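# Spread towel flat on table, keep basket in place

## Task

Lay the towel out flat on the table as a single layer. It must stay at least one finger-width inside the table edge, at least two finger-widths from the basket rim, and more than a hand-width from each arm's column. The basket must end upright with its entire base on the table, no more than three finger-widths from its starting spot, and turned roughly as before. Finally release everything and pull the arms away. Anything held in place only by the robot at the end does not count.

## Robot and tools

ROBOT. Two 6-joint arms, left_arm and right_arm, each with a parallel gripper. The names are labels, not image sides. Scene frame: origin on the table top midway between the arms, +x out over the table, +z up, left_arm on the +y side. left_arm base is at (-0.011, +0.296, 0) m and right_arm base at (-0.033, -0.337, 0) m, both turned slightly about z.

JOINT ORDER per arm, always: waist (joint1), shoulder (joint2), elbow (joint3), wrist pitch (joint4), wrist yaw (joint5), wrist roll (joint6), then finger opening. Stated ranges in rad: waist -2.618 to 3.054, shoulder 0.000 to 3.142, elbow 0.000 to 3.142, wrist pitch -1.571 to 1.571, wrist yaw -1.571 to 1.571, wrist roll -2.094 to 2.094. Real ends may differ by up to 0.036 rad.

THE ROW. Every motion command uses a row of 14 numbers, each in [-1, 1], covering both arms even if one stays still: left_arm's 6 joint values plus its opening, then right_arm's 6 plus its opening. Joint values are scaled offsets, not angles: 1.0 equals 1.202 rad for the waist, 1.258 shoulder, 1.238 elbow, 2.073 wrist pitch, 2.022 wrist yaw and wrist roll. Opening is absolute: +1 fully open, -1 closed. An offset of 0 means hold that joint.

execute_actions(actions): a list of actions run in sequence. Each action is a table of up to 15 rows, one row per 1/30 s control step; a short table repeats its final row until 15 steps pass. Joint offsets in every row are measured from the angles at the start of that action (for the first action, from the last reported angles), not from the previous row. If an action would push a joint more than 0.036 rad beyond its range, that action is rejected for both arms; a malformed action, or a first action failing this check, rejects the whole call. An empty list just returns state and images.

move(target, speed, blocking): target is one 14-number row; its offsets are measured from the Joint positions in the latest result that printed them. All joints travel together so they finish at the same time, so the gripper traces a curve. speed in rad/s (0.01 to 2, default 0.5) caps the joint with the longest way to go; duration is held between 0.5 and 10 s. No collision avoidance. With blocking=false the call returns after 0.5 s while motion continues; check with wait(0), and use wait or stop before sending new rows or moves. The result adds a move: line with the outcome (done, off_target, moving, held, fault), limits=held or limits=none, and each arm's joint furthest from target.

wait(seconds): 0 to 10; arms keep their last command. stop(): brakes a running move; needs room, fingers keep going. zoom_image(camera, region): camera is cam_high, cam_left_wrist or cam_right_wrist; region [x0, y0, x1, y1] in pixels, at most 504 by 504. read_manual gives only licence texts. finished_scene(scene): pass the current scene number once the towel and basket are settled and the grippers are released and away; it cannot be undone.

RESULTS. The state line gives each gripper's end_effector_position (m) and end_effector_quat_wxyz in the scene frame; that point sits between the finger pads about 1 cm behind the tips, and fingers point along gripper +z, closing along y. Reported positions can be off, more at long reach. Joint positions and Joint velocities list each arm's joints (rad, rad/s) and then the pad gap (m; 0.094 fully open). grip_measured is the opening on the command scale; each gripper may read up to about 1 mm off. Joint targets shows what joints are currently driven toward. "joint sent to its limit" means a joint was clipped at its end; its absence does not prove more travel is available. "joint command not followed" means a clearance check altered some joint targets. FAULT or OVER-TEMPERATURE FAULT lines mean an arm stopped.

MOTION LIMITS. Each step a joint target may lead the measured angle by at most 0.202 rad waist, 0.258 shoulder, 0.238 elbow, 0.573 wrist pitch, 0.522 wrist yaw and roll; and targets that would move the gripper over 70 mm from where it is get scaled back. Big offsets therefore take several actions; re-command any leftover. Friction can leave a joint up to about 0.031 rad short, and tiny commands may do nothing.

GRASPING. To hold something, command an opening below grip_measured; about 0.03 lower holds firmly. Thin cloth gets less grip force. Expect occasional brief tugs on a held part.

CAMERAS. cam_high is fixed overhead; cam_left_wrist and cam_right_wrist ride on the grippers. Calibration (K, distortion, T_world_to_cam) is given per camera and may be off by a few degrees and millimetres.

AVOID. Knocking the towel or basket off the table, arms colliding or pressing each other, fast hits and hard presses (a target far beyond contact presses hard), dropping things, and long loaded holds that heat motors (warning at 75 °C, arm stops at 90 °C, falls at 100 °C). Smooth, quick motion with little effort is preferred.

Each tool is called after "Call:" as a command line: name --argument value for each argument, lists and objects as JSON in quotes; but a table of rows of numbers goes row by row, as --pt "numbers of a row", without its own name.

## Session

Call:
execute_actions --actions '[]'

Scene clock: 0.00 s.
left_arm: end_effector_position=(+0.0808, +0.6062, +0.1459) grip_measured=+1.000 end_effector_quat_wxyz=(+0.213, -0.071, +0.971, -0.086) | right_arm: end_effector_position=(+0.4517, -0.5109, +0.1090) grip_measured=+1.000 end_effector_quat_wxyz=(+0.536, +0.369, +0.621, -0.436)
Joint names: [waist, shoulder, elbow, wrist pitch, wrist yaw, wrist roll]
Joint positions: left_arm=[ 1.419  1.842  1.622 -1.476  0.448  1.4    0.094] | right_arm=[-0.162  2.263  1.16   0.985  1.187 -0.038  0.094]
Joint velocities: left_arm=[-0.022  0.002  0.007 -0.007  0.095 -0.037  0.   ] | right_arm=[-0.002  0.007 -0.002 -0.022  0.022 -0.037  0.   ]
Joint targets: left_arm=[1.419 1.842 1.622 -1.476 0.448 1.400] | right_arm=[-0.162 2.263 1.160 0.985 1.187 -0.038]
camera_calibration (this result's frames):
cam_left_wrist: T_world_to_cam=[[-0.0275654, -0.99861, 0.0449186, 0.601189], [-0.998551, 0.0254305, -0.0474266, 0.120625], [0.0462183, -0.0461608, -0.997864, 0.27638], [0, 0, 0, 1]] pos_world=[0.124248, 0.610044, 0.254506]
cam_right_wrist: T_world_to_cam=[[-0.931503, -0.34306, -0.120877, 0.267058], [-0.121751, 0.607232, -0.785141, 0.498274], [0.342751, -0.716645, -0.607406, -0.358114], [0, 0, 0, 1]] pos_world=[0.432174, -0.467592, 0.205975]

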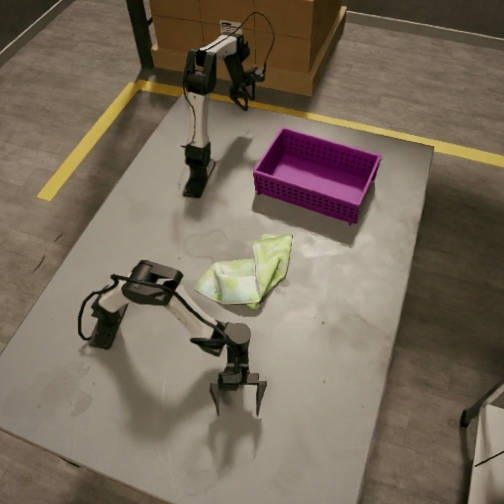

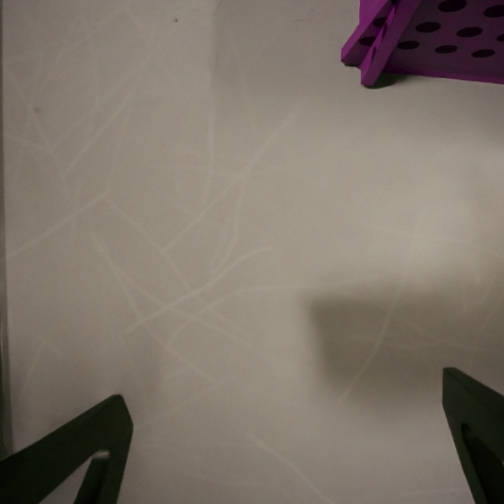

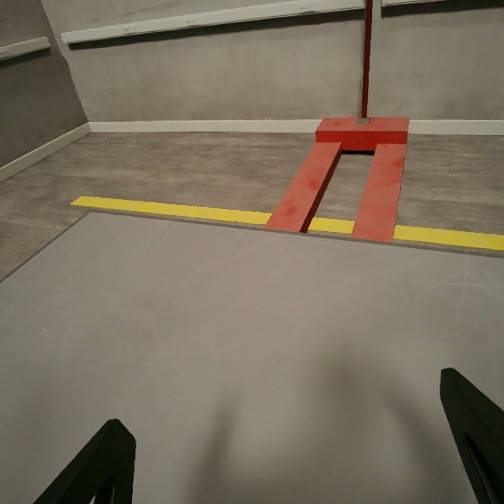

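Call:
zoom_image --camera "cam_high" --region '[185, 220, 305, 320]'

Region (185, 220, 305, 320) of cam_high's 504x504 image, scaled by 4.200, with more detail than that image has.

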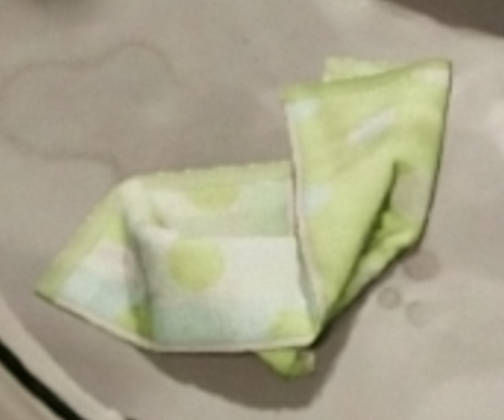

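Call:
move --target '[-1.0, -0.28, 0.11, 0.037, -0.222, -0.455, -0.2, 0.3, -0.35, 0.08, -0.6, -0.35, 0.25, -0.2]' --speed 1.0

Scene clock: 6.57 s.
left_arm: end_effector_position=(+0.2934, +0.3962, +0.2635) grip_measured=-0.197 end_effector_quat_wxyz=(+0.178, +0.083, +0.978, +0.072) | right_arm: end_effector_position=(+0.4396, -0.2622, +0.1045) grip_measured=-0.198 end_effector_quat_wxyz=(+0.396, +0.143, +0.904, -0.081)
Joint names: [waist, shoulder, elbow, wrist pitch, wrist yaw, wrist roll]
Joint positions: left_arm=[ 0.223  1.504  1.734 -1.415  0.007  0.489  0.038] | right_arm=[ 0.193  1.841  1.23  -0.255  0.486  0.457  0.038]
Joint velocities: left_arm=[-0.002  0.007  0.017 -0.037 -0.007 -0.037 -0.   ] | right_arm=[ 0.002  0.007  0.002 -0.022 -0.007 -0.007 -0.   ]
Joint targets: left_arm=[0.217 1.489 1.758 -1.399 -0.001 0.480] | right_arm=[0.199 1.822 1.259 -0.258 0.480 0.468]
move: off_target (left_arm, right_arm); limits=none; left_arm: farthest joint: the elbow, 0.024 radians from its target (0.136 radians at the start); right_arm: farthest joint: the elbow, 0.029 radians from its target (0.099 radians at the start)
camera_calibration (this result's frames):
cam_left_wrist: T_world_to_cam=[[-0.270179, -0.912845, -0.306132, 0.521823], [-0.962748, 0.259757, 0.0751201, 0.208218], [0.0109467, 0.315024, -0.949021, 0.228593], [0, 0, 0, 1]] pos_world=[0.338944, 0.350246, 0.361045]
cam_right_wrist: T_world_to_cam=[[-0.47668, -0.862882, -0.167964, 0.00924328], [-0.840396, 0.503364, -0.200898, 0.569785], [0.257898, 0.0453926, -0.965105, 0.0960818], [0, 0, 0, 1]] pos_world=[0.458472, -0.283195, 0.20875]

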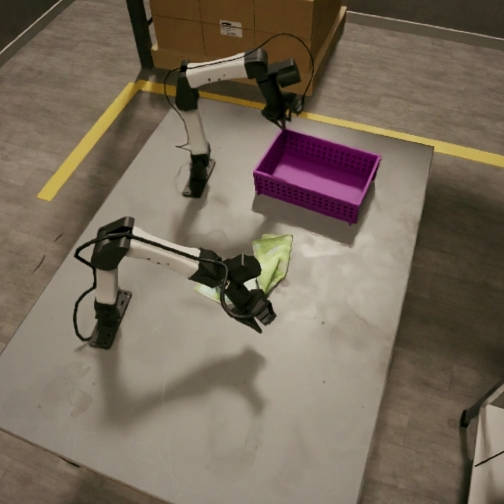

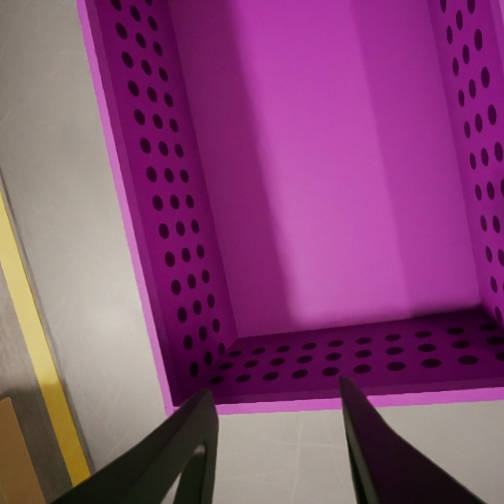

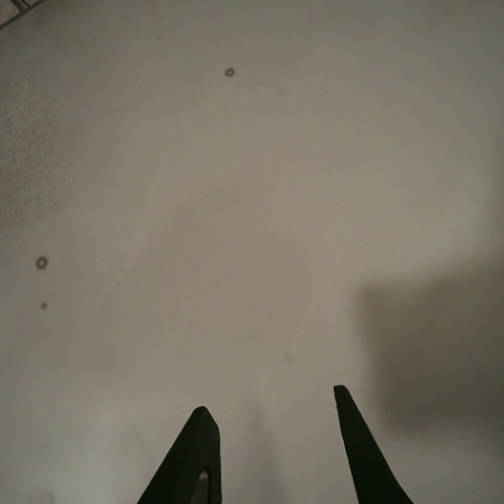

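Call:
move --target '[-0.815, 0, 0, 0, 0, 0, -0.2, 0.309, -0.246, 0.078, -0.48, -0.244, 0.224, -0.2]' --speed 1.0

Scene clock: 8.57 s.
left_arm: end_effector_position=(+0.2427, +0.1010, +0.2635) grip_measured=-0.197 end_effector_quat_wxyz=(+0.191, +0.531, +0.825, -0.020) | right_arm: end_effector_position=(+0.1872, -0.1553, +0.1299) grip_measured=-0.198 end_effector_quat_wxyz=(+0.028, +0.105, +0.994, +0.029)
Joint names: [waist, shoulder, elbow, wrist pitch, wrist yaw, wrist roll]
Joint positions: left_arm=[-0.75   1.504  1.734 -1.415  0.009  0.489  0.038] | right_arm=[ 0.557  1.547  1.297 -1.239 -0.001  0.899  0.038]
Joint velocities: left_arm=[0.007 0.007 0.012 0.007 0.051 0.022 0.   ] | right_arm=[ 0.012  0.007 -0.002 -0.066  0.007  0.037 -0.001]
Joint targets: left_arm=[-0.756 1.504 1.734 -1.415 0.007 0.489] | right_arm=[0.565 1.531 1.327 -1.250 -0.008 0.910]
move: off_target (right_arm); limits=none; left_arm: farthest joint: the waist, 0.007 radians from its target (0.980 radians at the start); right_arm: farthest joint: the elbow, 0.029 radians from its target (0.097 radians at the start)
camera_calibration (this result's frames):
cam_left_wrist: T_world_to_cam=[[-0.907214, -0.290101, -0.304638, 0.329914], [-0.326221, 0.942387, 0.0740712, 0.0129146], [0.265598, 0.166577, -0.949584, 0.2755], [0, 0, 0, 1]] pos_world=[0.230343, 0.0376456, 0.361158]
cam_right_wrist: T_world_to_cam=[[-0.456815, -0.885846, -0.0812198, -0.0331316], [-0.762212, 0.342709, 0.549166, 0.172016], [-0.458642, 0.312774, -0.831757, 0.339183], [0, 0, 0, 1]] pos_world=[0.271542, -0.194389, 0.184962]

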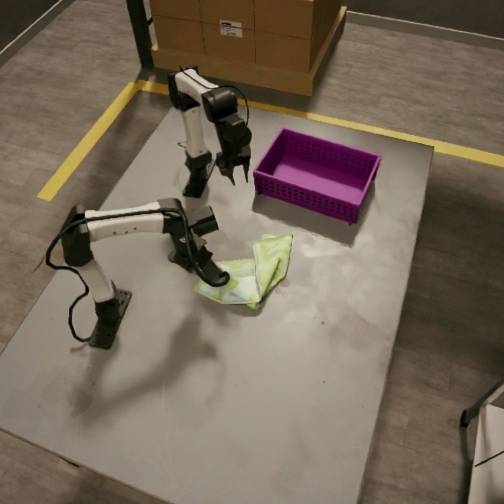

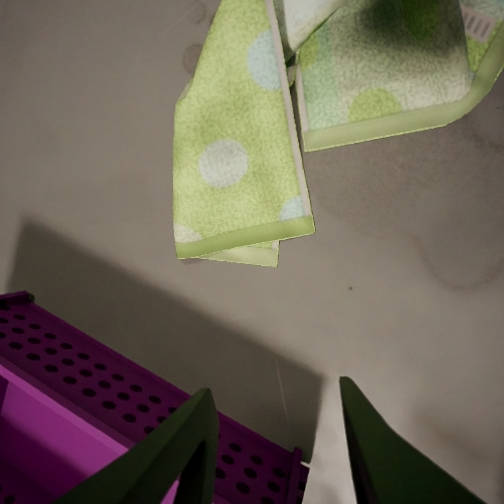

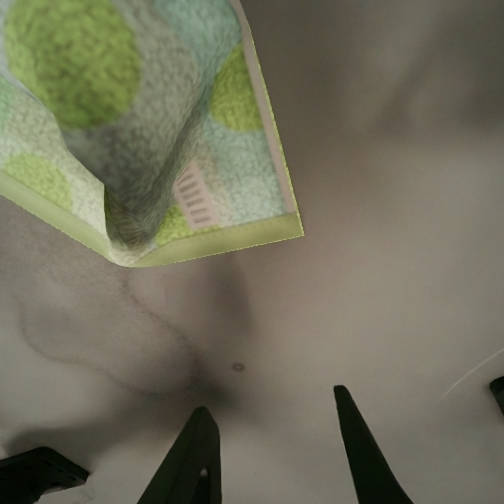

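Call:
move --target '[-0.031, 0.414, -0.104, 0.128, 0, -0.043, -0.36, 0.017, 0.081, -0.169, 0.11, 0, 0, -0.25]' --speed 0.6

Scene clock: 11.53 s.
left_arm: end_effector_position=(+0.2881, +0.0530, +0.0639) grip_measured=-0.358 end_effector_quat_wxyz=(+0.001, +0.519, +0.855, -0.005) | right_arm: end_effector_position=(+0.1820, -0.1561, +0.0572) grip_measured=-0.248 end_effector_quat_wxyz=(+0.002, +0.100, +0.995, +0.003)
Joint names: [waist, shoulder, elbow, wrist pitch, wrist yaw, wrist roll]
Joint positions: left_arm=[-0.778  2.024  1.621 -1.164  0.009  0.411  0.03 ] | right_arm=[ 0.566  1.642  1.105 -1.028 -0.001  0.9    0.035]
Joint velocities: left_arm=[-0.002 -0.007  0.007  0.066 -0.066  0.037 -0.   ] | right_arm=[ 0.002 -0.002 -0.002  0.007  0.037  0.037  0.001]
Joint targets: left_arm=[-0.787 2.025 1.606 -1.149 0.009 0.402] | right_arm=[0.577 1.649 1.088 -1.011 -0.001 0.899]
move: done; limits=none; left_arm: farthest joint: the elbow, 0.015 radians from its target (0.129 radians at the start); right_arm: farthest joint: the elbow, 0.018 radians from its target (0.209 radians at the start)
camera_calibration (this result's frames):
cam_left_wrist: T_world_to_cam=[[-0.952842, -0.293212, -0.0782195, 0.295195], [-0.3004, 0.874792, 0.380131, 0.0643566], [-0.0430334, 0.385702, -0.921619, 0.157375], [0, 0, 0, 1]] pos_world=[0.307379, -0.0304438, 0.143666]
cam_right_wrist: T_world_to_cam=[[-0.451379, -0.892251, -0.0120115, -0.0480282], [-0.732643, 0.362884, 0.575804, 0.204444], [-0.509403, 0.268706, -0.8175, 0.278116], [0, 0, 0, 1]] pos_world=[0.269778, -0.191774, 0.109063]

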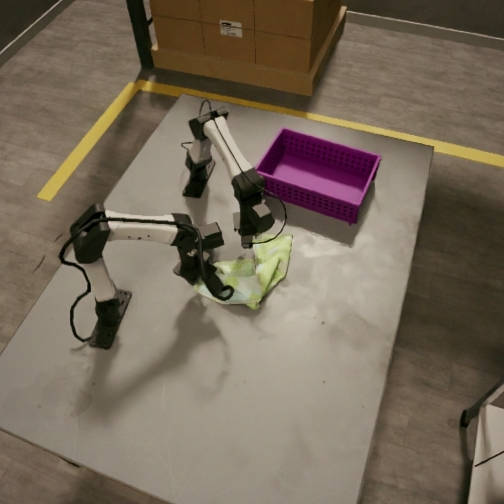

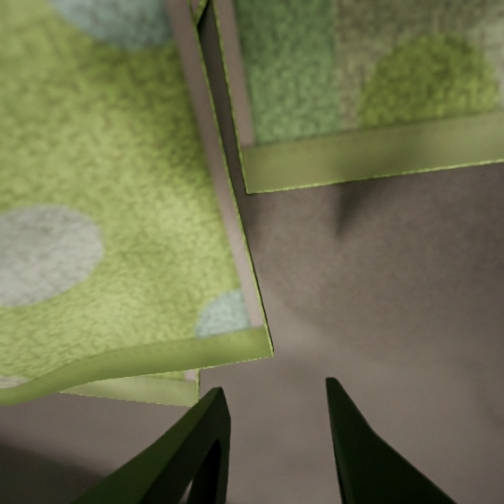

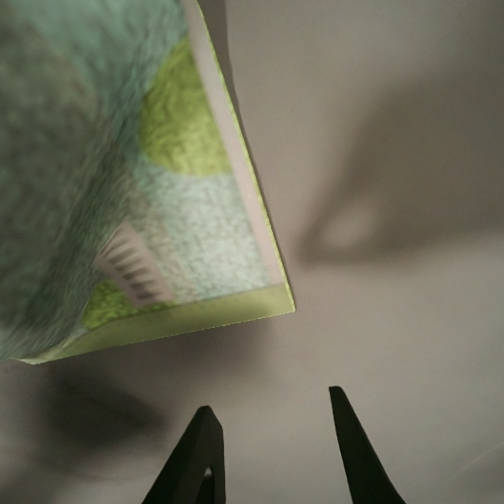

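Call:
move --target '[0.023, 0.046, -0.07, 0.073, 0, 0, -0.36, -0.025, 0.068, -0.091, 0.095, 0, 0, -0.25]' --speed 0.2

Scene clock: 15.23 s.
left_arm: end_effector_position=(+0.3018, +0.0510, +0.0333) grip_measured=-0.358 end_effector_quat_wxyz=(+0.017, +0.511, +0.859, -0.007) | right_arm: end_effector_position=(+0.1906, -0.1561, +0.0151) grip_measured=-0.248 end_effector_quat_wxyz=(+0.005, +0.110, +0.994, +0.006)
Joint names: [waist, shoulder, elbow, wrist pitch, wrist yaw, wrist roll]
Joint positions: left_arm=[-0.76   2.066  1.558 -1.027  0.009  0.411  0.03 ] | right_arm=[ 0.547  1.719  1.012 -0.848 -0.001  0.9    0.035]
Joint velocities: left_arm=[-0.002 -0.002 -0.002 -0.007 -0.007  0.037  0.001] | right_arm=[-0.002 -0.007  0.002  0.037  0.037 -0.066  0.   ]
Joint targets: left_arm=[-0.750 2.082 1.534 -1.013 0.009 0.411] | right_arm=[0.536 1.728 0.993 -0.831 -0.001 0.900]
move: off_target (left_arm); limits=none; left_arm: farthest joint: the elbow, 0.023 radians from its target (0.086 radians at the start); right_arm: farthest joint: the elbow, 0.019 radians from its target (0.113 radians at the start)
camera_calibration (this result's frames):
cam_left_wrist: T_world_to_cam=[[-0.945113, -0.312326, -0.0959932, 0.304582], [-0.325653, 0.876385, 0.354823, 0.0902485], [-0.0266934, 0.366608, -0.929992, 0.126849], [0, 0, 0, 1]] pos_world=[0.32064, -0.0304674, 0.115184]
cam_right_wrist: T_world_to_cam=[[-0.46853, -0.883203, -0.0207823, -0.039885], [-0.729704, 0.373625, 0.572658, 0.236235], [-0.498008, 0.283472, -0.819531, 0.24822], [0, 0, 0, 1]] pos_world=[0.27731, -0.193854, 0.0673135]

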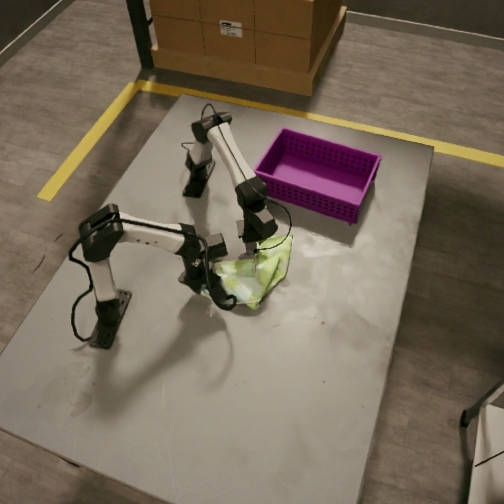

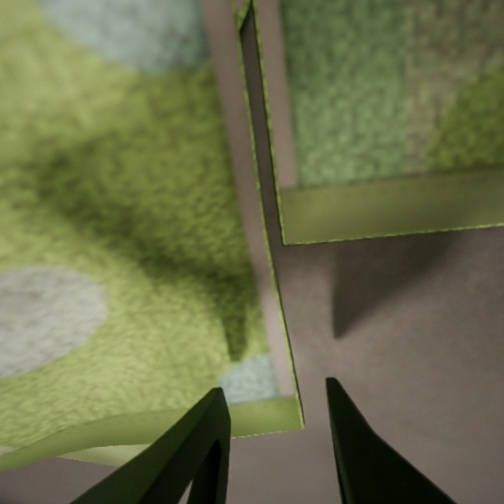

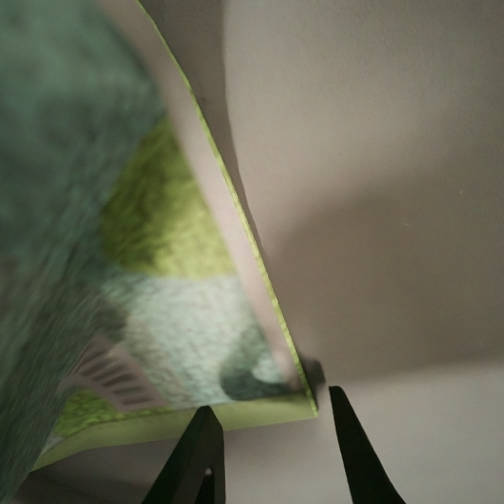

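Call:
move --target '[0.008, 0.045, -0.015, 0.006, 0, 0, -0.36, -0.027, 0.005, -0.012, 0.019, 0, 0, -0.25]' --speed 0.08

Scene clock: 16.90 s.
left_arm: end_effector_position=(+0.2992, +0.0531, +0.0183) grip_measured=-0.358 end_effector_quat_wxyz=(-0.003, +0.511, +0.860, -0.004) | right_arm: end_effector_position=(+0.1990, -0.1578, +0.0152) grip_measured=-0.248 end_effector_quat_wxyz=(+0.013, +0.121, +0.993, +0.014)
Joint names: [waist, shoulder, elbow, wrist pitch, wrist yaw, wrist roll]
Joint positions: left_arm=[-0.76   2.106  1.558 -1.027  0.009  0.411  0.03 ] | right_arm=[ 0.525  1.719  1.012 -0.825 -0.001  0.9    0.035]
Joint velocities: left_arm=[ 0.007  0.002 -0.022  0.081 -0.051  0.007 -0.   ] | right_arm=[ 0.022  0.002  0.012  0.095  0.066 -0.051 -0.001]
Joint targets: left_arm=[-0.750 2.122 1.539 -1.015 0.009 0.411] | right_arm=[0.515 1.726 0.997 -0.808 -0.001 0.900]
move: done; limits=none; left_arm: farthest joint: the elbow, 0.018 radians from its target (0.018 radians at the start); right_arm: farthest joint: the wrist pitch, 0.016 radians from its target (0.039 radians at the start)
camera_calibration (this result's frames):
cam_left_wrist: T_world_to_cam=[[-0.94775, -0.31027, -0.0741839, 0.301558], [-0.314176, 0.867438, 0.385805, 0.089315], [-0.0553537, 0.388953, -0.919593, 0.119353], [0, 0, 0, 1]] pos_world=[0.320468, -0.0303335, 0.0976686]
cam_right_wrist: T_world_to_cam=[[-0.487401, -0.872193, -0.0414723, -0.0315993], [-0.731392, 0.381852, 0.565027, 0.244586], [-0.476976, 0.305727, -0.82403, 0.252346], [0, 0, 0, 1]] pos_world=[0.283849, -0.198105, 0.0684327]

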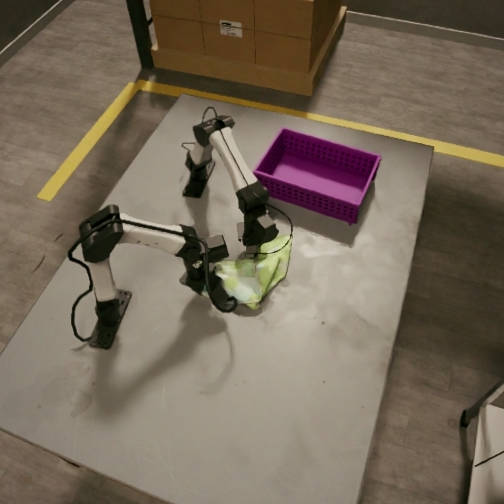

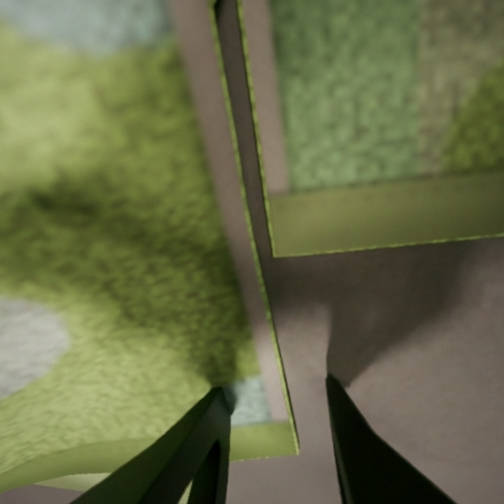

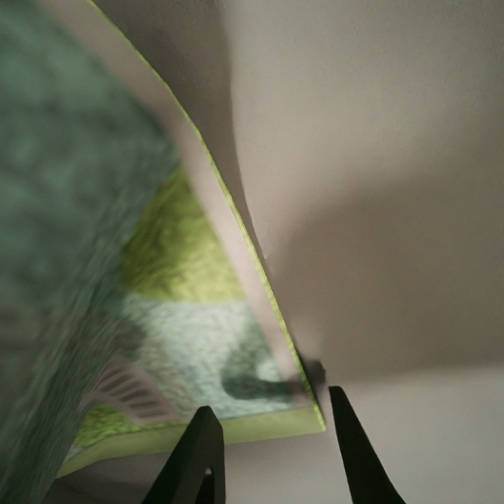

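Call:
move --target '[0.006, 0.02, -0.012, 0.005, 0, 0, -0.36, -0.006, 0.036, -0.012, 0.007, 0, 0, -0.25]' --speed 0.08

Scene clock: 17.93 s.
left_arm: end_effector_position=(+0.2992, +0.0531, +0.0183) grip_measured=-0.358 end_effector_quat_wxyz=(-0.003, +0.511, +0.860, -0.004) | right_arm: end_effector_position=(+0.1966, -0.1596, +0.0068) grip_measured=-0.248 end_effector_quat_wxyz=(+0.002, +0.121, +0.993, +0.003)
Joint names: [waist, shoulder, elbow, wrist pitch, wrist yaw, wrist roll]
Joint positions: left_arm=[-0.76   2.106  1.558 -1.027  0.009  0.411  0.03 ] | right_arm=[ 0.525  1.75   1.012 -0.824 -0.001  0.9    0.035]
Joint velocities: left_arm=[-0.007 -0.007 -0.002  0.007  0.081 -0.051 -0.   ] | right_arm=[ 0.002  0.017  0.007  0.037  0.037 -0.022 -0.   ]
Joint targets: left_arm=[-0.752 2.131 1.543 -1.017 0.009 0.411] | right_arm=[0.518 1.765 0.997 -0.811 -0.001 0.900]
move: off_target (left_arm); limits=none; left_arm: farthest joint: the shoulder, 0.026 radians from its target (0.026 radians at the start); right_arm: farthest joint: the elbow, 0.015 radians from its target (0.015 radians at the start)
camera_calibration (this result's frames):
cam_left_wrist: T_world_to_cam=[[-0.94775, -0.31027, -0.0741839, 0.301558], [-0.314176, 0.867438, 0.385805, 0.089315], [-0.0553537, 0.388953, -0.919593, 0.119353], [0, 0, 0, 1]] pos_world=[0.320468, -0.0303335, 0.0976686]
cam_right_wrist: T_world_to_cam=[[-0.48806, -0.872702, -0.0137658, -0.034826], [-0.717794, 0.392354, 0.575179, 0.247239], [-0.496558, 0.290603, -0.817912, 0.246246], [0, 0, 0, 1]] pos_world=[0.282745, -0.198958, 0.0587214]

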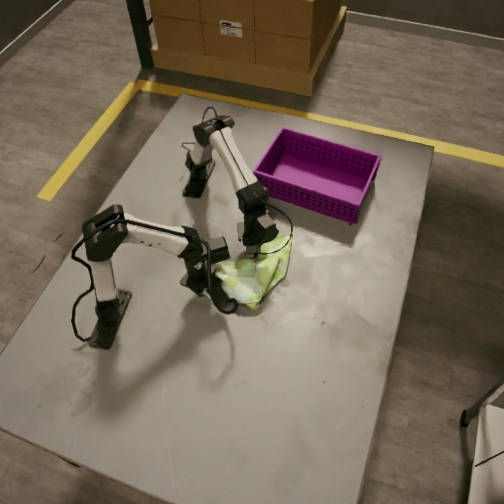

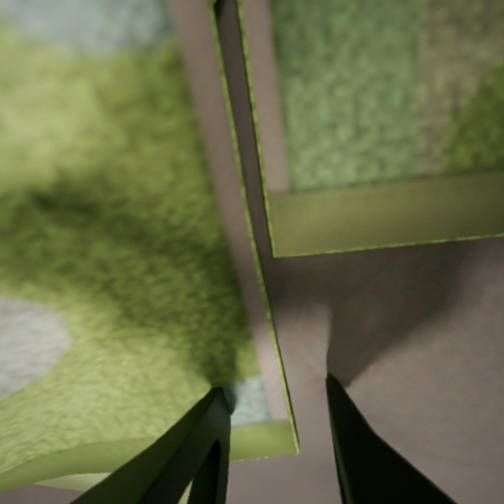

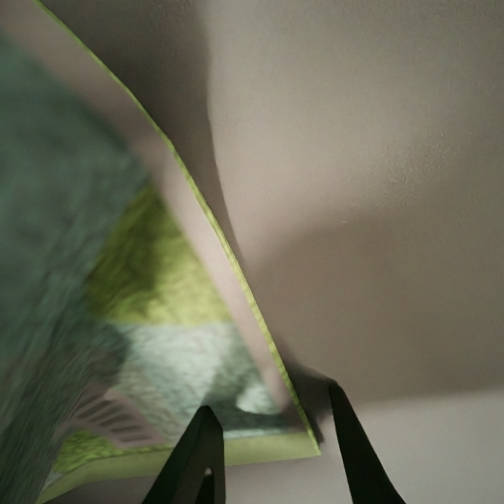

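Call:
execute_actions --actions '[[[0,0.02,-0.01,0,0,0,-0.40,0,0.02,-0.01,0,0,0,-0.30],[0,0.02,-0.01,0,0,0,-0.44,0,0.02,-0.01,0,0,0,-0.35],[0,0.02,-0.01,0,0,0,-0.49,0,0.02,-0.01,0,0,0,-0.40],[0,0.02,-0.01,0,0,0,-0.53,0,0.02,-0.01,0,0,0,-0.45],[0,0.02,-0.01,0,0,0,-0.57,0,0.02,-0.01,0,0,0,-0.50],[0,0.02,-0.01,0,0,0,-0.62,0,0.02,-0.01,0,0,0,-0.55],[0,0.02,-0.01,0,0,0,-0.66,0,0.02,-0.01,0,0,0,-0.60],[0,0.02,-0.01,0,0,0,-0.70,0,0.02,-0.01,0,0,0,-0.65],[0,0.02,-0.01,0,0,0,-0.74,0,0.02,-0.01,0,0,0,-0.70],[0,0.02,-0.01,0,0,0,-0.79,0,0.02,-0.01,0,0,0,-0.75],[0,0.02,-0.01,0,0,0,-0.83,0,0.02,-0.01,0,0,0,-0.80],[0,0.02,-0.01,0,0,0,-0.87,0,0.02,-0.01,0,0,0,-0.85],[0,0.02,-0.01,0,0,0,-0.91,0,0.02,-0.01,0,0,0,-0.90],[0,0.02,-0.01,0,0,0,-0.96,0,0.02,-0.01,0,0,0,-0.95],[0,0.02,-0.01,0,0,0,-1,0,0.02,-0.01,0,0,0,-1]],[[0,0.01,0,0,0,0,-1,0,0.01,0,0,0,0,-1]]]'

Scene clock: 19.23 s.
left_arm: end_effector_position=(+0.2992, +0.0531, +0.0183) grip_measured=-0.992 end_effector_quat_wxyz=(-0.003, +0.511, +0.860, -0.004) | right_arm: end_effector_position=(+0.1969, -0.1587, +0.0068) grip_measured=-0.969 end_effector_quat_wxyz=(+0.002, +0.121, +0.993, +0.005)
Joint names: [waist, shoulder, elbow, wrist pitch, wrist yaw, wrist roll]
Joint positions: left_arm=[-0.76   2.106  1.558 -1.027  0.009  0.411  0.   ] | right_arm=[ 0.525  1.75   1.012 -0.821 -0.004  0.9    0.001]
Joint velocities: left_arm=[-0.007 -0.017  0.012 -0.007  0.095 -0.022  0.   ] | right_arm=[-0.002 -0.007  0.007 -0.051 -0.051  0.022  0.001]
Joint targets: left_arm=[-0.760 2.118 1.558 -1.027 0.009 0.411] | right_arm=[0.525 1.763 1.012 -0.821 -0.004 0.900]
camera_calibration (this result's frames):
cam_left_wrist: T_world_to_cam=[[-0.94775, -0.31027, -0.0741839, 0.301558], [-0.314176, 0.867438, 0.385805, 0.089315], [-0.0553537, 0.388953, -0.919593, 0.119353], [0, 0, 0, 1]] pos_world=[0.320468, -0.0303335, 0.0976686]
cam_right_wrist: T_world_to_cam=[[-0.488026, -0.872648, -0.0177698, -0.0339009], [-0.718122, 0.389869, 0.576458, 0.246749], [-0.496117, 0.294087, -0.816933, 0.246594], [0, 0, 0, 1]] pos_world=[0.282991, -0.198304, 0.0586082]

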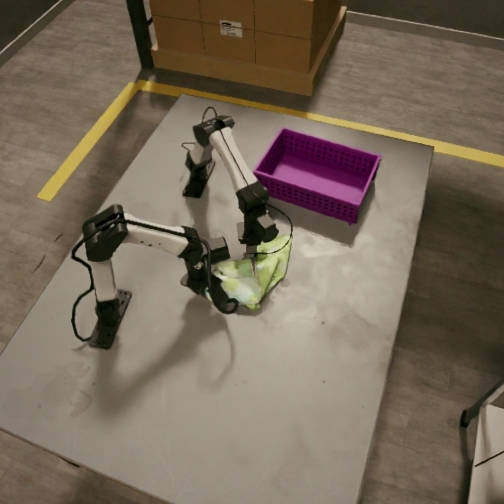

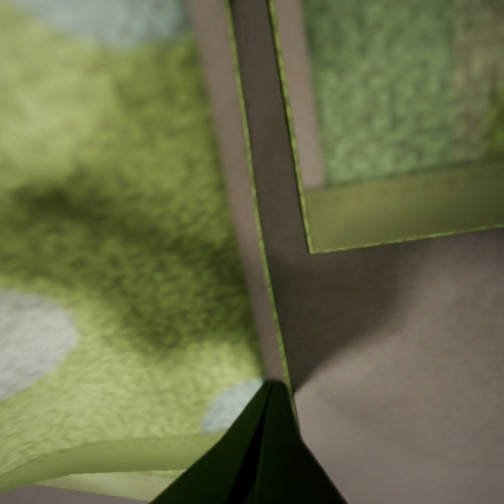

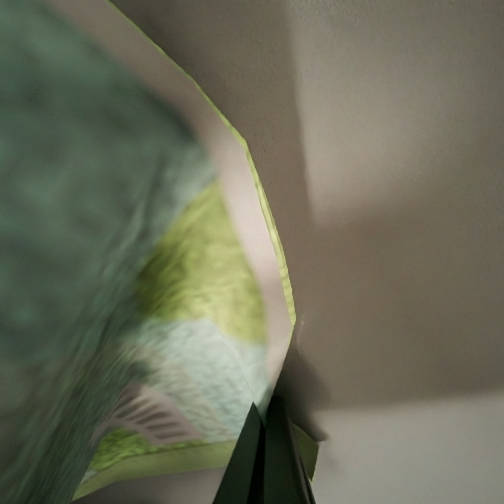

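Call:
execute_actions --actions '[[[0,-0.01,0,0,0,0,-0.8,0,0,0,0,0,0,-1],[0,-0.02,0,0,0,0,-0.7,0,0,0,0,0,0,-1],[0,-0.025,0,0,0,0,-0.6,0,0,0,0,0,0,-1],[0,-0.025,0,0,0,0,-0.5,0,0,0,0,0,0,-1],[0,-0.025,0,0,0,0,-0.4,0,0,0,0,0,0,-1],[0.005,-0.025,0,0,0,0,-0.3,0,0,0,0,0,0,-1],[0.01,-0.025,0,0,0,0,-0.3,0,0,0,0,0,0,-1],[0.016,-0.025,0,0,0,0,-0.3,0,0,0,0,0,0,-1]],[[0,0.005,0,0,0,0,-0.3,0,0,0,0,0,0,-1],[0,0.01,0,0,0,0,-0.3,0,0,0,0,0,0,-1],[0,0.015,0,0,0,0,-0.3,0,0,0,0,0,0,-1],[0,0.02,0,0,0,0,-0.3,0,0,0,0,0,0,-1],[0,0.025,0,0,0,0,-0.3,0,0,0,0,0,0,-1],[0,0.03,0,0,0,0,-0.3,0,0,0,0,0,0,-1],[0,0.035,0,0,0,0,-0.3,0,0,0,0,0,0,-1],[0,0.04,0,0,0,0,-0.3,0,0,0,0,0,0,-1],[0,0.045,0,0,0,0,-0.3,0,0,0,0,0,0,-1],[0,0.05,0,0,0,0,-0.3,0,0,0,0,0,0,-1]]]'

Scene clock: 20.77 s.
left_arm: end_effector_position=(+0.3010, +0.0566, +0.0155) grip_measured=-0.302 end_effector_quat_wxyz=(-0.006, +0.507, +0.862, -0.004) | right_arm: end_effector_position=(+0.1969, -0.1587, +0.0068) grip_measured=-0.969 end_effector_quat_wxyz=(+0.002, +0.121, +0.993, +0.005)
Joint names: [waist, shoulder, elbow, wrist pitch, wrist yaw, wrist roll]
Joint positions: left_arm=[-0.75   2.113  1.558 -1.027  0.009  0.411  0.033] | right_arm=[ 0.525  1.75   1.012 -0.821 -0.004  0.9    0.001]
Joint velocities: left_arm=[ 0.022 -0.007 -0.002 -0.051 -0.022  0.022 -0.   ] | right_arm=[ 0.002 -0.012  0.002 -0.022 -0.007 -0.051  0.001]
Joint targets: left_arm=[-0.750 2.168 1.558 -1.027 0.009 0.411] | right_arm=[0.525 1.750 1.012 -0.821 -0.004 0.900]
camera_calibration (this result's frames):
cam_left_wrist: T_world_to_cam=[[-0.945063, -0.319321, -0.0699348, 0.303798], [-0.320407, 0.862478, 0.391753, 0.0899853], [-0.0647777, 0.392639, -0.917409, 0.118053], [0, 0, 0, 1]] pos_world=[0.323587, -0.0269534, 0.0942969]
cam_right_wrist: T_world_to_cam=[[-0.488026, -0.872648, -0.0177698, -0.0339009], [-0.718122, 0.389869, 0.576458, 0.246749], [-0.496117, 0.294087, -0.816933, 0.246594], [0, 0, 0, 1]] pos_world=[0.282991, -0.198304, 0.0586082]

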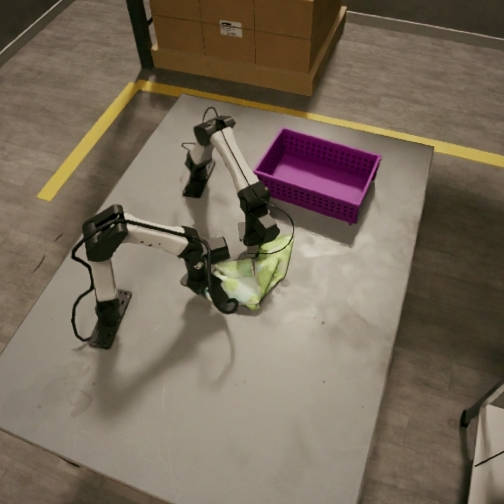

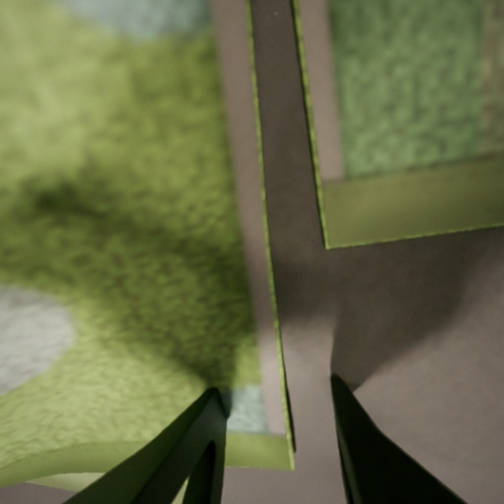

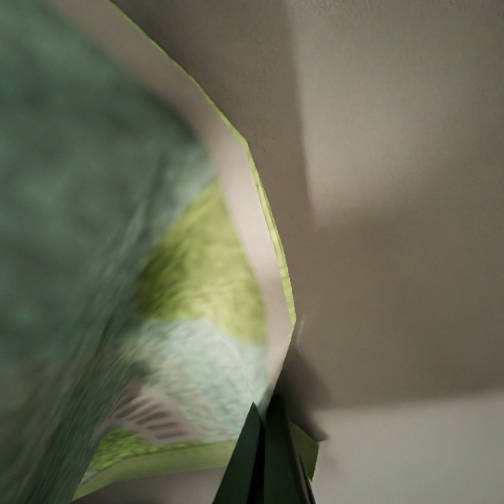

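Call:
execute_actions --actions '[[[0,0.03,0,0,0,0,-0.35,0,0,0,0,0,0,-1],[0,0.03,0,0,0,0,-0.39,0,0,0,0,0,0,-1],[0,0.03,0,0,0,0,-0.44,0,0,0,0,0,0,-1],[0,0.03,0,0,0,0,-0.49,0,0,0,0,0,0,-1],[0,0.03,0,0,0,0,-0.53,0,0,0,0,0,0,-1],[0,0.03,0,0,0,0,-0.58,0,0,0,0,0,0,-1],[0,0.03,0,0,0,0,-0.63,0,0,0,0,0,0,-1],[0,0.03,0,0,0,0,-0.67,0,0,0,0,0,0,-1],[0,0.03,0,0,0,0,-0.72,0,0,0,0,0,0,-1],[0,0.03,0,0,0,0,-0.77,0,0,0,0,0,0,-1],[0,0.03,0,0,0,0,-0.81,0,0,0,0,0,0,-1],[0,0.03,0,0,0,0,-0.86,0,0,0,0,0,0,-1],[0,0.03,0,0,0,0,-0.91,0,0,0,0,0,0,-1],[0,0.03,0,0,0,0,-0.95,0,0,0,0,0,0,-1],[0,0.03,0,0,0,0,-1,0,0,0,0,0,0,-1]],[[0,0.02,0,0,0,0,-1,0,0,0,0,0,0,-1],[0,0.02,0,0,0,0,-1,0,0,0,0,0,0,-1],[0,0.02,0,0,0,0,-1,0,0,0,0,0,0,-1],[0,0.02,0,0,0,0,-1,0,0,0,0,0,0,-1],[0,0.02,0,0,0,0,-1,0,0,0,0,0,0,-1],[0,0.0,0,0,0,0,-1,0,0,0,0,0,0,-1]]]'

Scene clock: 22.10 s.
left_arm: end_effector_position=(+0.3016, +0.0573, +0.0159) grip_measured=-0.992 end_effector_quat_wxyz=(-0.006, +0.507, +0.862, -0.001) | right_arm: end_effector_position=(+0.1969, -0.1587, +0.0068) grip_measured=-0.969 end_effector_quat_wxyz=(+0.002, +0.121, +0.993, +0.005)
Joint names: [waist, shoulder, elbow, wrist pitch, wrist yaw, wrist roll]
Joint positions: left_arm=[-0.75   2.112  1.558 -1.027  0.004  0.411  0.   ] | right_arm=[ 0.525  1.75   1.012 -0.821 -0.004  0.9    0.001]
Joint velocities: left_arm=[-0.012 -0.002 -0.002 -0.007 -0.022 -0.051 -0.   ] | right_arm=[ 0.002 -0.022 -0.017  0.007 -0.037  0.007  0.   ]
Joint targets: left_arm=[-0.750 2.113 1.558 -1.026 0.002 0.411] | right_arm=[0.525 1.750 1.012 -0.821 -0.004 0.900]
camera_calibration (this result's frames):
cam_left_wrist: T_world_to_cam=[[-0.944804, -0.31899, -0.0747775, 0.304577], [-0.321866, 0.861013, 0.393775, 0.0898749], [-0.0612259, 0.396109, -0.91616, 0.116905], [0, 0, 0, 1]] pos_world=[0.323851, -0.0265337, 0.0944891]
cam_right_wrist: T_world_to_cam=[[-0.488026, -0.872648, -0.0177698, -0.0339009], [-0.718122, 0.389869, 0.576458, 0.246749], [-0.496117, 0.294087, -0.816933, 0.246594], [0, 0, 0, 1]] pos_world=[0.282991, -0.198304, 0.0586082]

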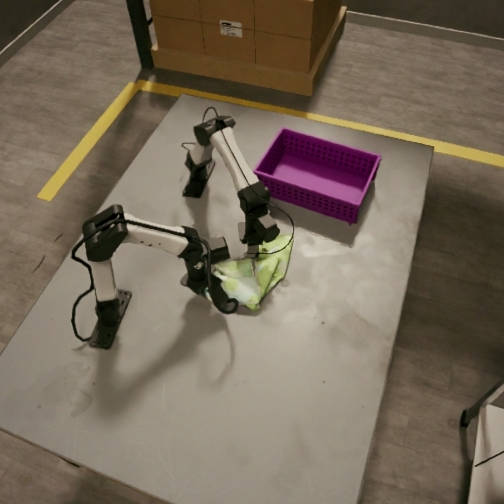

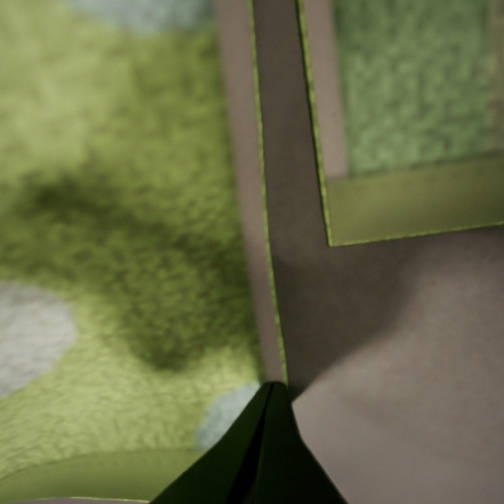

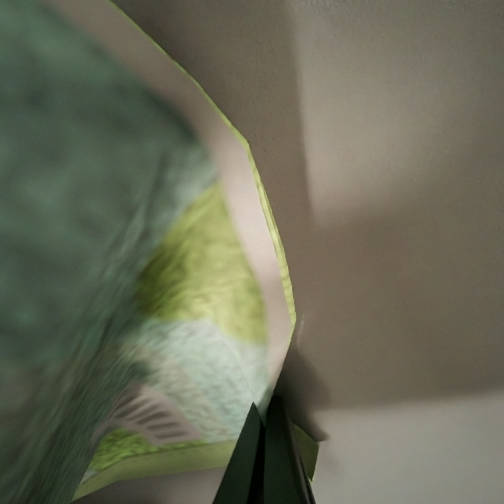

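Call:
execute_actions --actions '[[[0,-0.01,0,0,0,0,-1,0,0,0,0,0,0,-1],[0,-0.02,0,0,0,0,-1,0,0,0,0,0,0,-1],[0,-0.03,0,0,0,0,-1,0,0,0,0,0,0,-1],[0,-0.04,0,0,0,0,-1,0,0,0,0,0,0,-1],[0,-0.045,0,0,0,0,-1,0,0,0,0,0,0,-1],[0,-0.045,0,0,0,0,-0.9,0,0,0,0,0,0,-1],[0,-0.045,0,0,0,0,-0.7,0,0,0,0,0,0,-1],[0,-0.045,0,0,0,0,-0.5,0,0,0,0,0,0,-1],[0.01,-0.045,0,0,0.005,0,-0.3,0,0,0,0,0,0,-1],[0.02,-0.045,0,0,0.01,0,-0.15,0,0,0,0,0,0,-1],[0.03,-0.045,0,0,0.015,0,-0.15,0,0,0,0,0,0,-1],[0.04,-0.045,0,0,0.02,0,-0.15,0,0,0,0,0,0,-1],[0.046,-0.045,0,0,0.025,0,-0.15,0,0,0,0,0,0,-1]]]'

Call:
wait --seconds 0.3

Scene clock: 23.27 s.
left_arm: end_effector_position=(+0.3109, +0.0639, +0.0309) grip_measured=-0.153 end_effector_quat_wxyz=(+0.013, +0.490, +0.872, -0.018) | right_arm: end_effector_position=(+0.1969, -0.1587, +0.0068) grip_measured=-0.969 end_effector_quat_wxyz=(+0.002, +0.121, +0.993, +0.005)
Joint names: [waist, shoulder, elbow, wrist pitch, wrist yaw, wrist roll]
Joint positions: left_arm=[-0.71   2.072  1.558 -1.027  0.033  0.411  0.04 ] | right_arm=[ 0.525  1.75   1.012 -0.821 -0.004  0.9    0.001]
Joint velocities: left_arm=[ 0.227 -0.012 -0.002  0.007  0.095  0.051 -0.   ] | right_arm=[ 0.002 -0.007 -0.007 -0.007 -0.007 -0.037 -0.   ]
Joint targets: left_arm=[-0.694 2.056 1.558 -1.027 0.054 0.411] | right_arm=[0.525 1.750 1.012 -0.821 -0.004 0.900]
camera_calibration (this result's frames):
cam_left_wrist: T_world_to_cam=[[-0.930197, -0.359765, -0.0728216, 0.314661], [-0.361733, 0.86479, 0.348263, 0.094917], [-0.0623176, 0.350295, -0.934564, 0.132432], [0, 0, 0, 1]] pos_world=[0.335284, -0.0152693, 0.113624]
cam_right_wrist: T_world_to_cam=[[-0.488026, -0.872648, -0.0177698, -0.0339009], [-0.718122, 0.389869, 0.576458, 0.246749], [-0.496117, 0.294087, -0.816933, 0.246594], [0, 0, 0, 1]] pos_world=[0.282991, -0.198304, 0.0586082]

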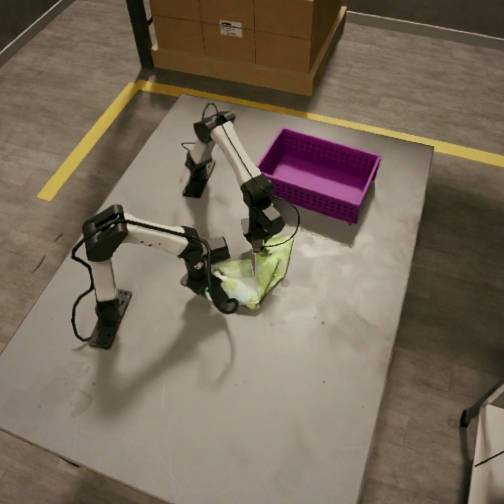

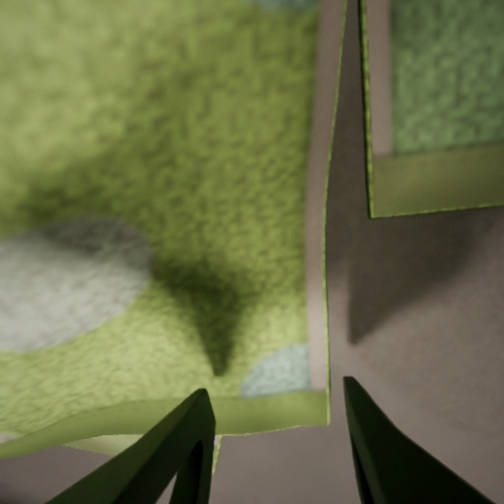

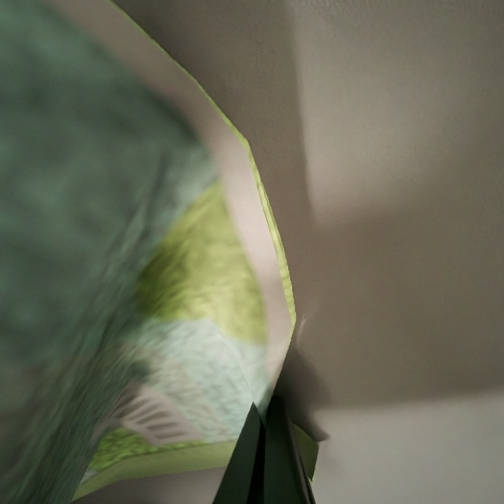

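Scene clock: 23.57 s.
left_arm: end_effector_position=(+0.3129, +0.0665, +0.0310) grip_measured=-0.152 end_effector_quat_wxyz=(+0.012, +0.484, +0.875, -0.024) | right_arm: end_effector_position=(+0.1969, -0.1587, +0.0068) grip_measured=-0.969 end_effector_quat_wxyz=(+0.002, +0.121, +0.993, +0.005)
Joint names: [waist, shoulder, elbow, wrist pitch, wrist yaw, wrist roll]
Joint positions: left_arm=[-0.696  2.072  1.558 -1.027  0.045  0.411  0.04 ] | right_arm=[ 0.525  1.75   1.012 -0.821 -0.004  0.9    0.001]
Joint velocities: left_arm=[-0.017 -0.022  0.007 -0.022  0.022  0.066  0.   ] | right_arm=[ 0.007 -0.007 -0.027 -0.081  0.022  0.022 -0.   ]
Joint targets: left_arm=[-0.694 2.056 1.558 -1.027 0.054 0.411] | right_arm=[0.525 1.750 1.012 -0.821 -0.004 0.900]
wait: 0.30 s; no rest
camera_calibration (this result's frames):
cam_left_wrist: T_world_to_cam=[[-0.925782, -0.372875, -0.0623856, 0.316597], [-0.370817, 0.863463, 0.341945, 0.0964243], [-0.0736348, 0.3397, -0.937647, 0.136044], [0, 0, 0, 1]] pos_world=[0.338874, -0.0114218, 0.114341]
cam_right_wrist: T_world_to_cam=[[-0.488026, -0.872648, -0.0177698, -0.0339009], [-0.718122, 0.389869, 0.576458, 0.246749], [-0.496117, 0.294087, -0.816933, 0.246594], [0, 0, 0, 1]] pos_world=[0.282991, -0.198304, 0.0586082]

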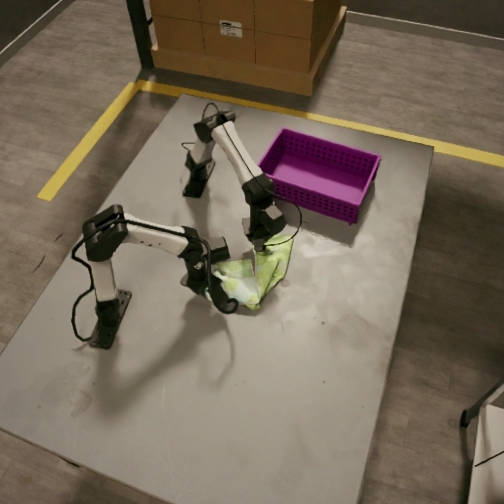

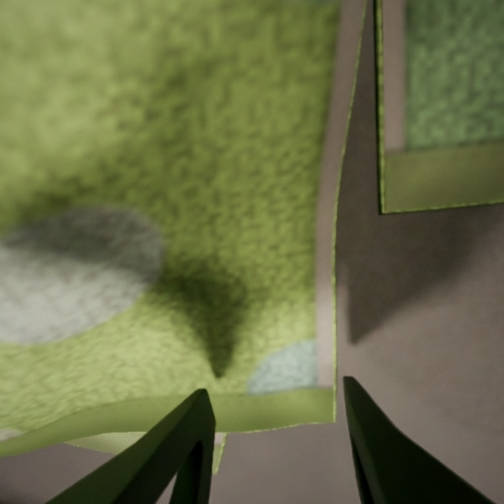

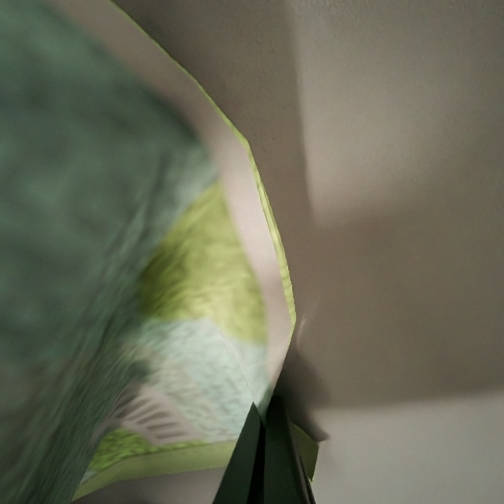

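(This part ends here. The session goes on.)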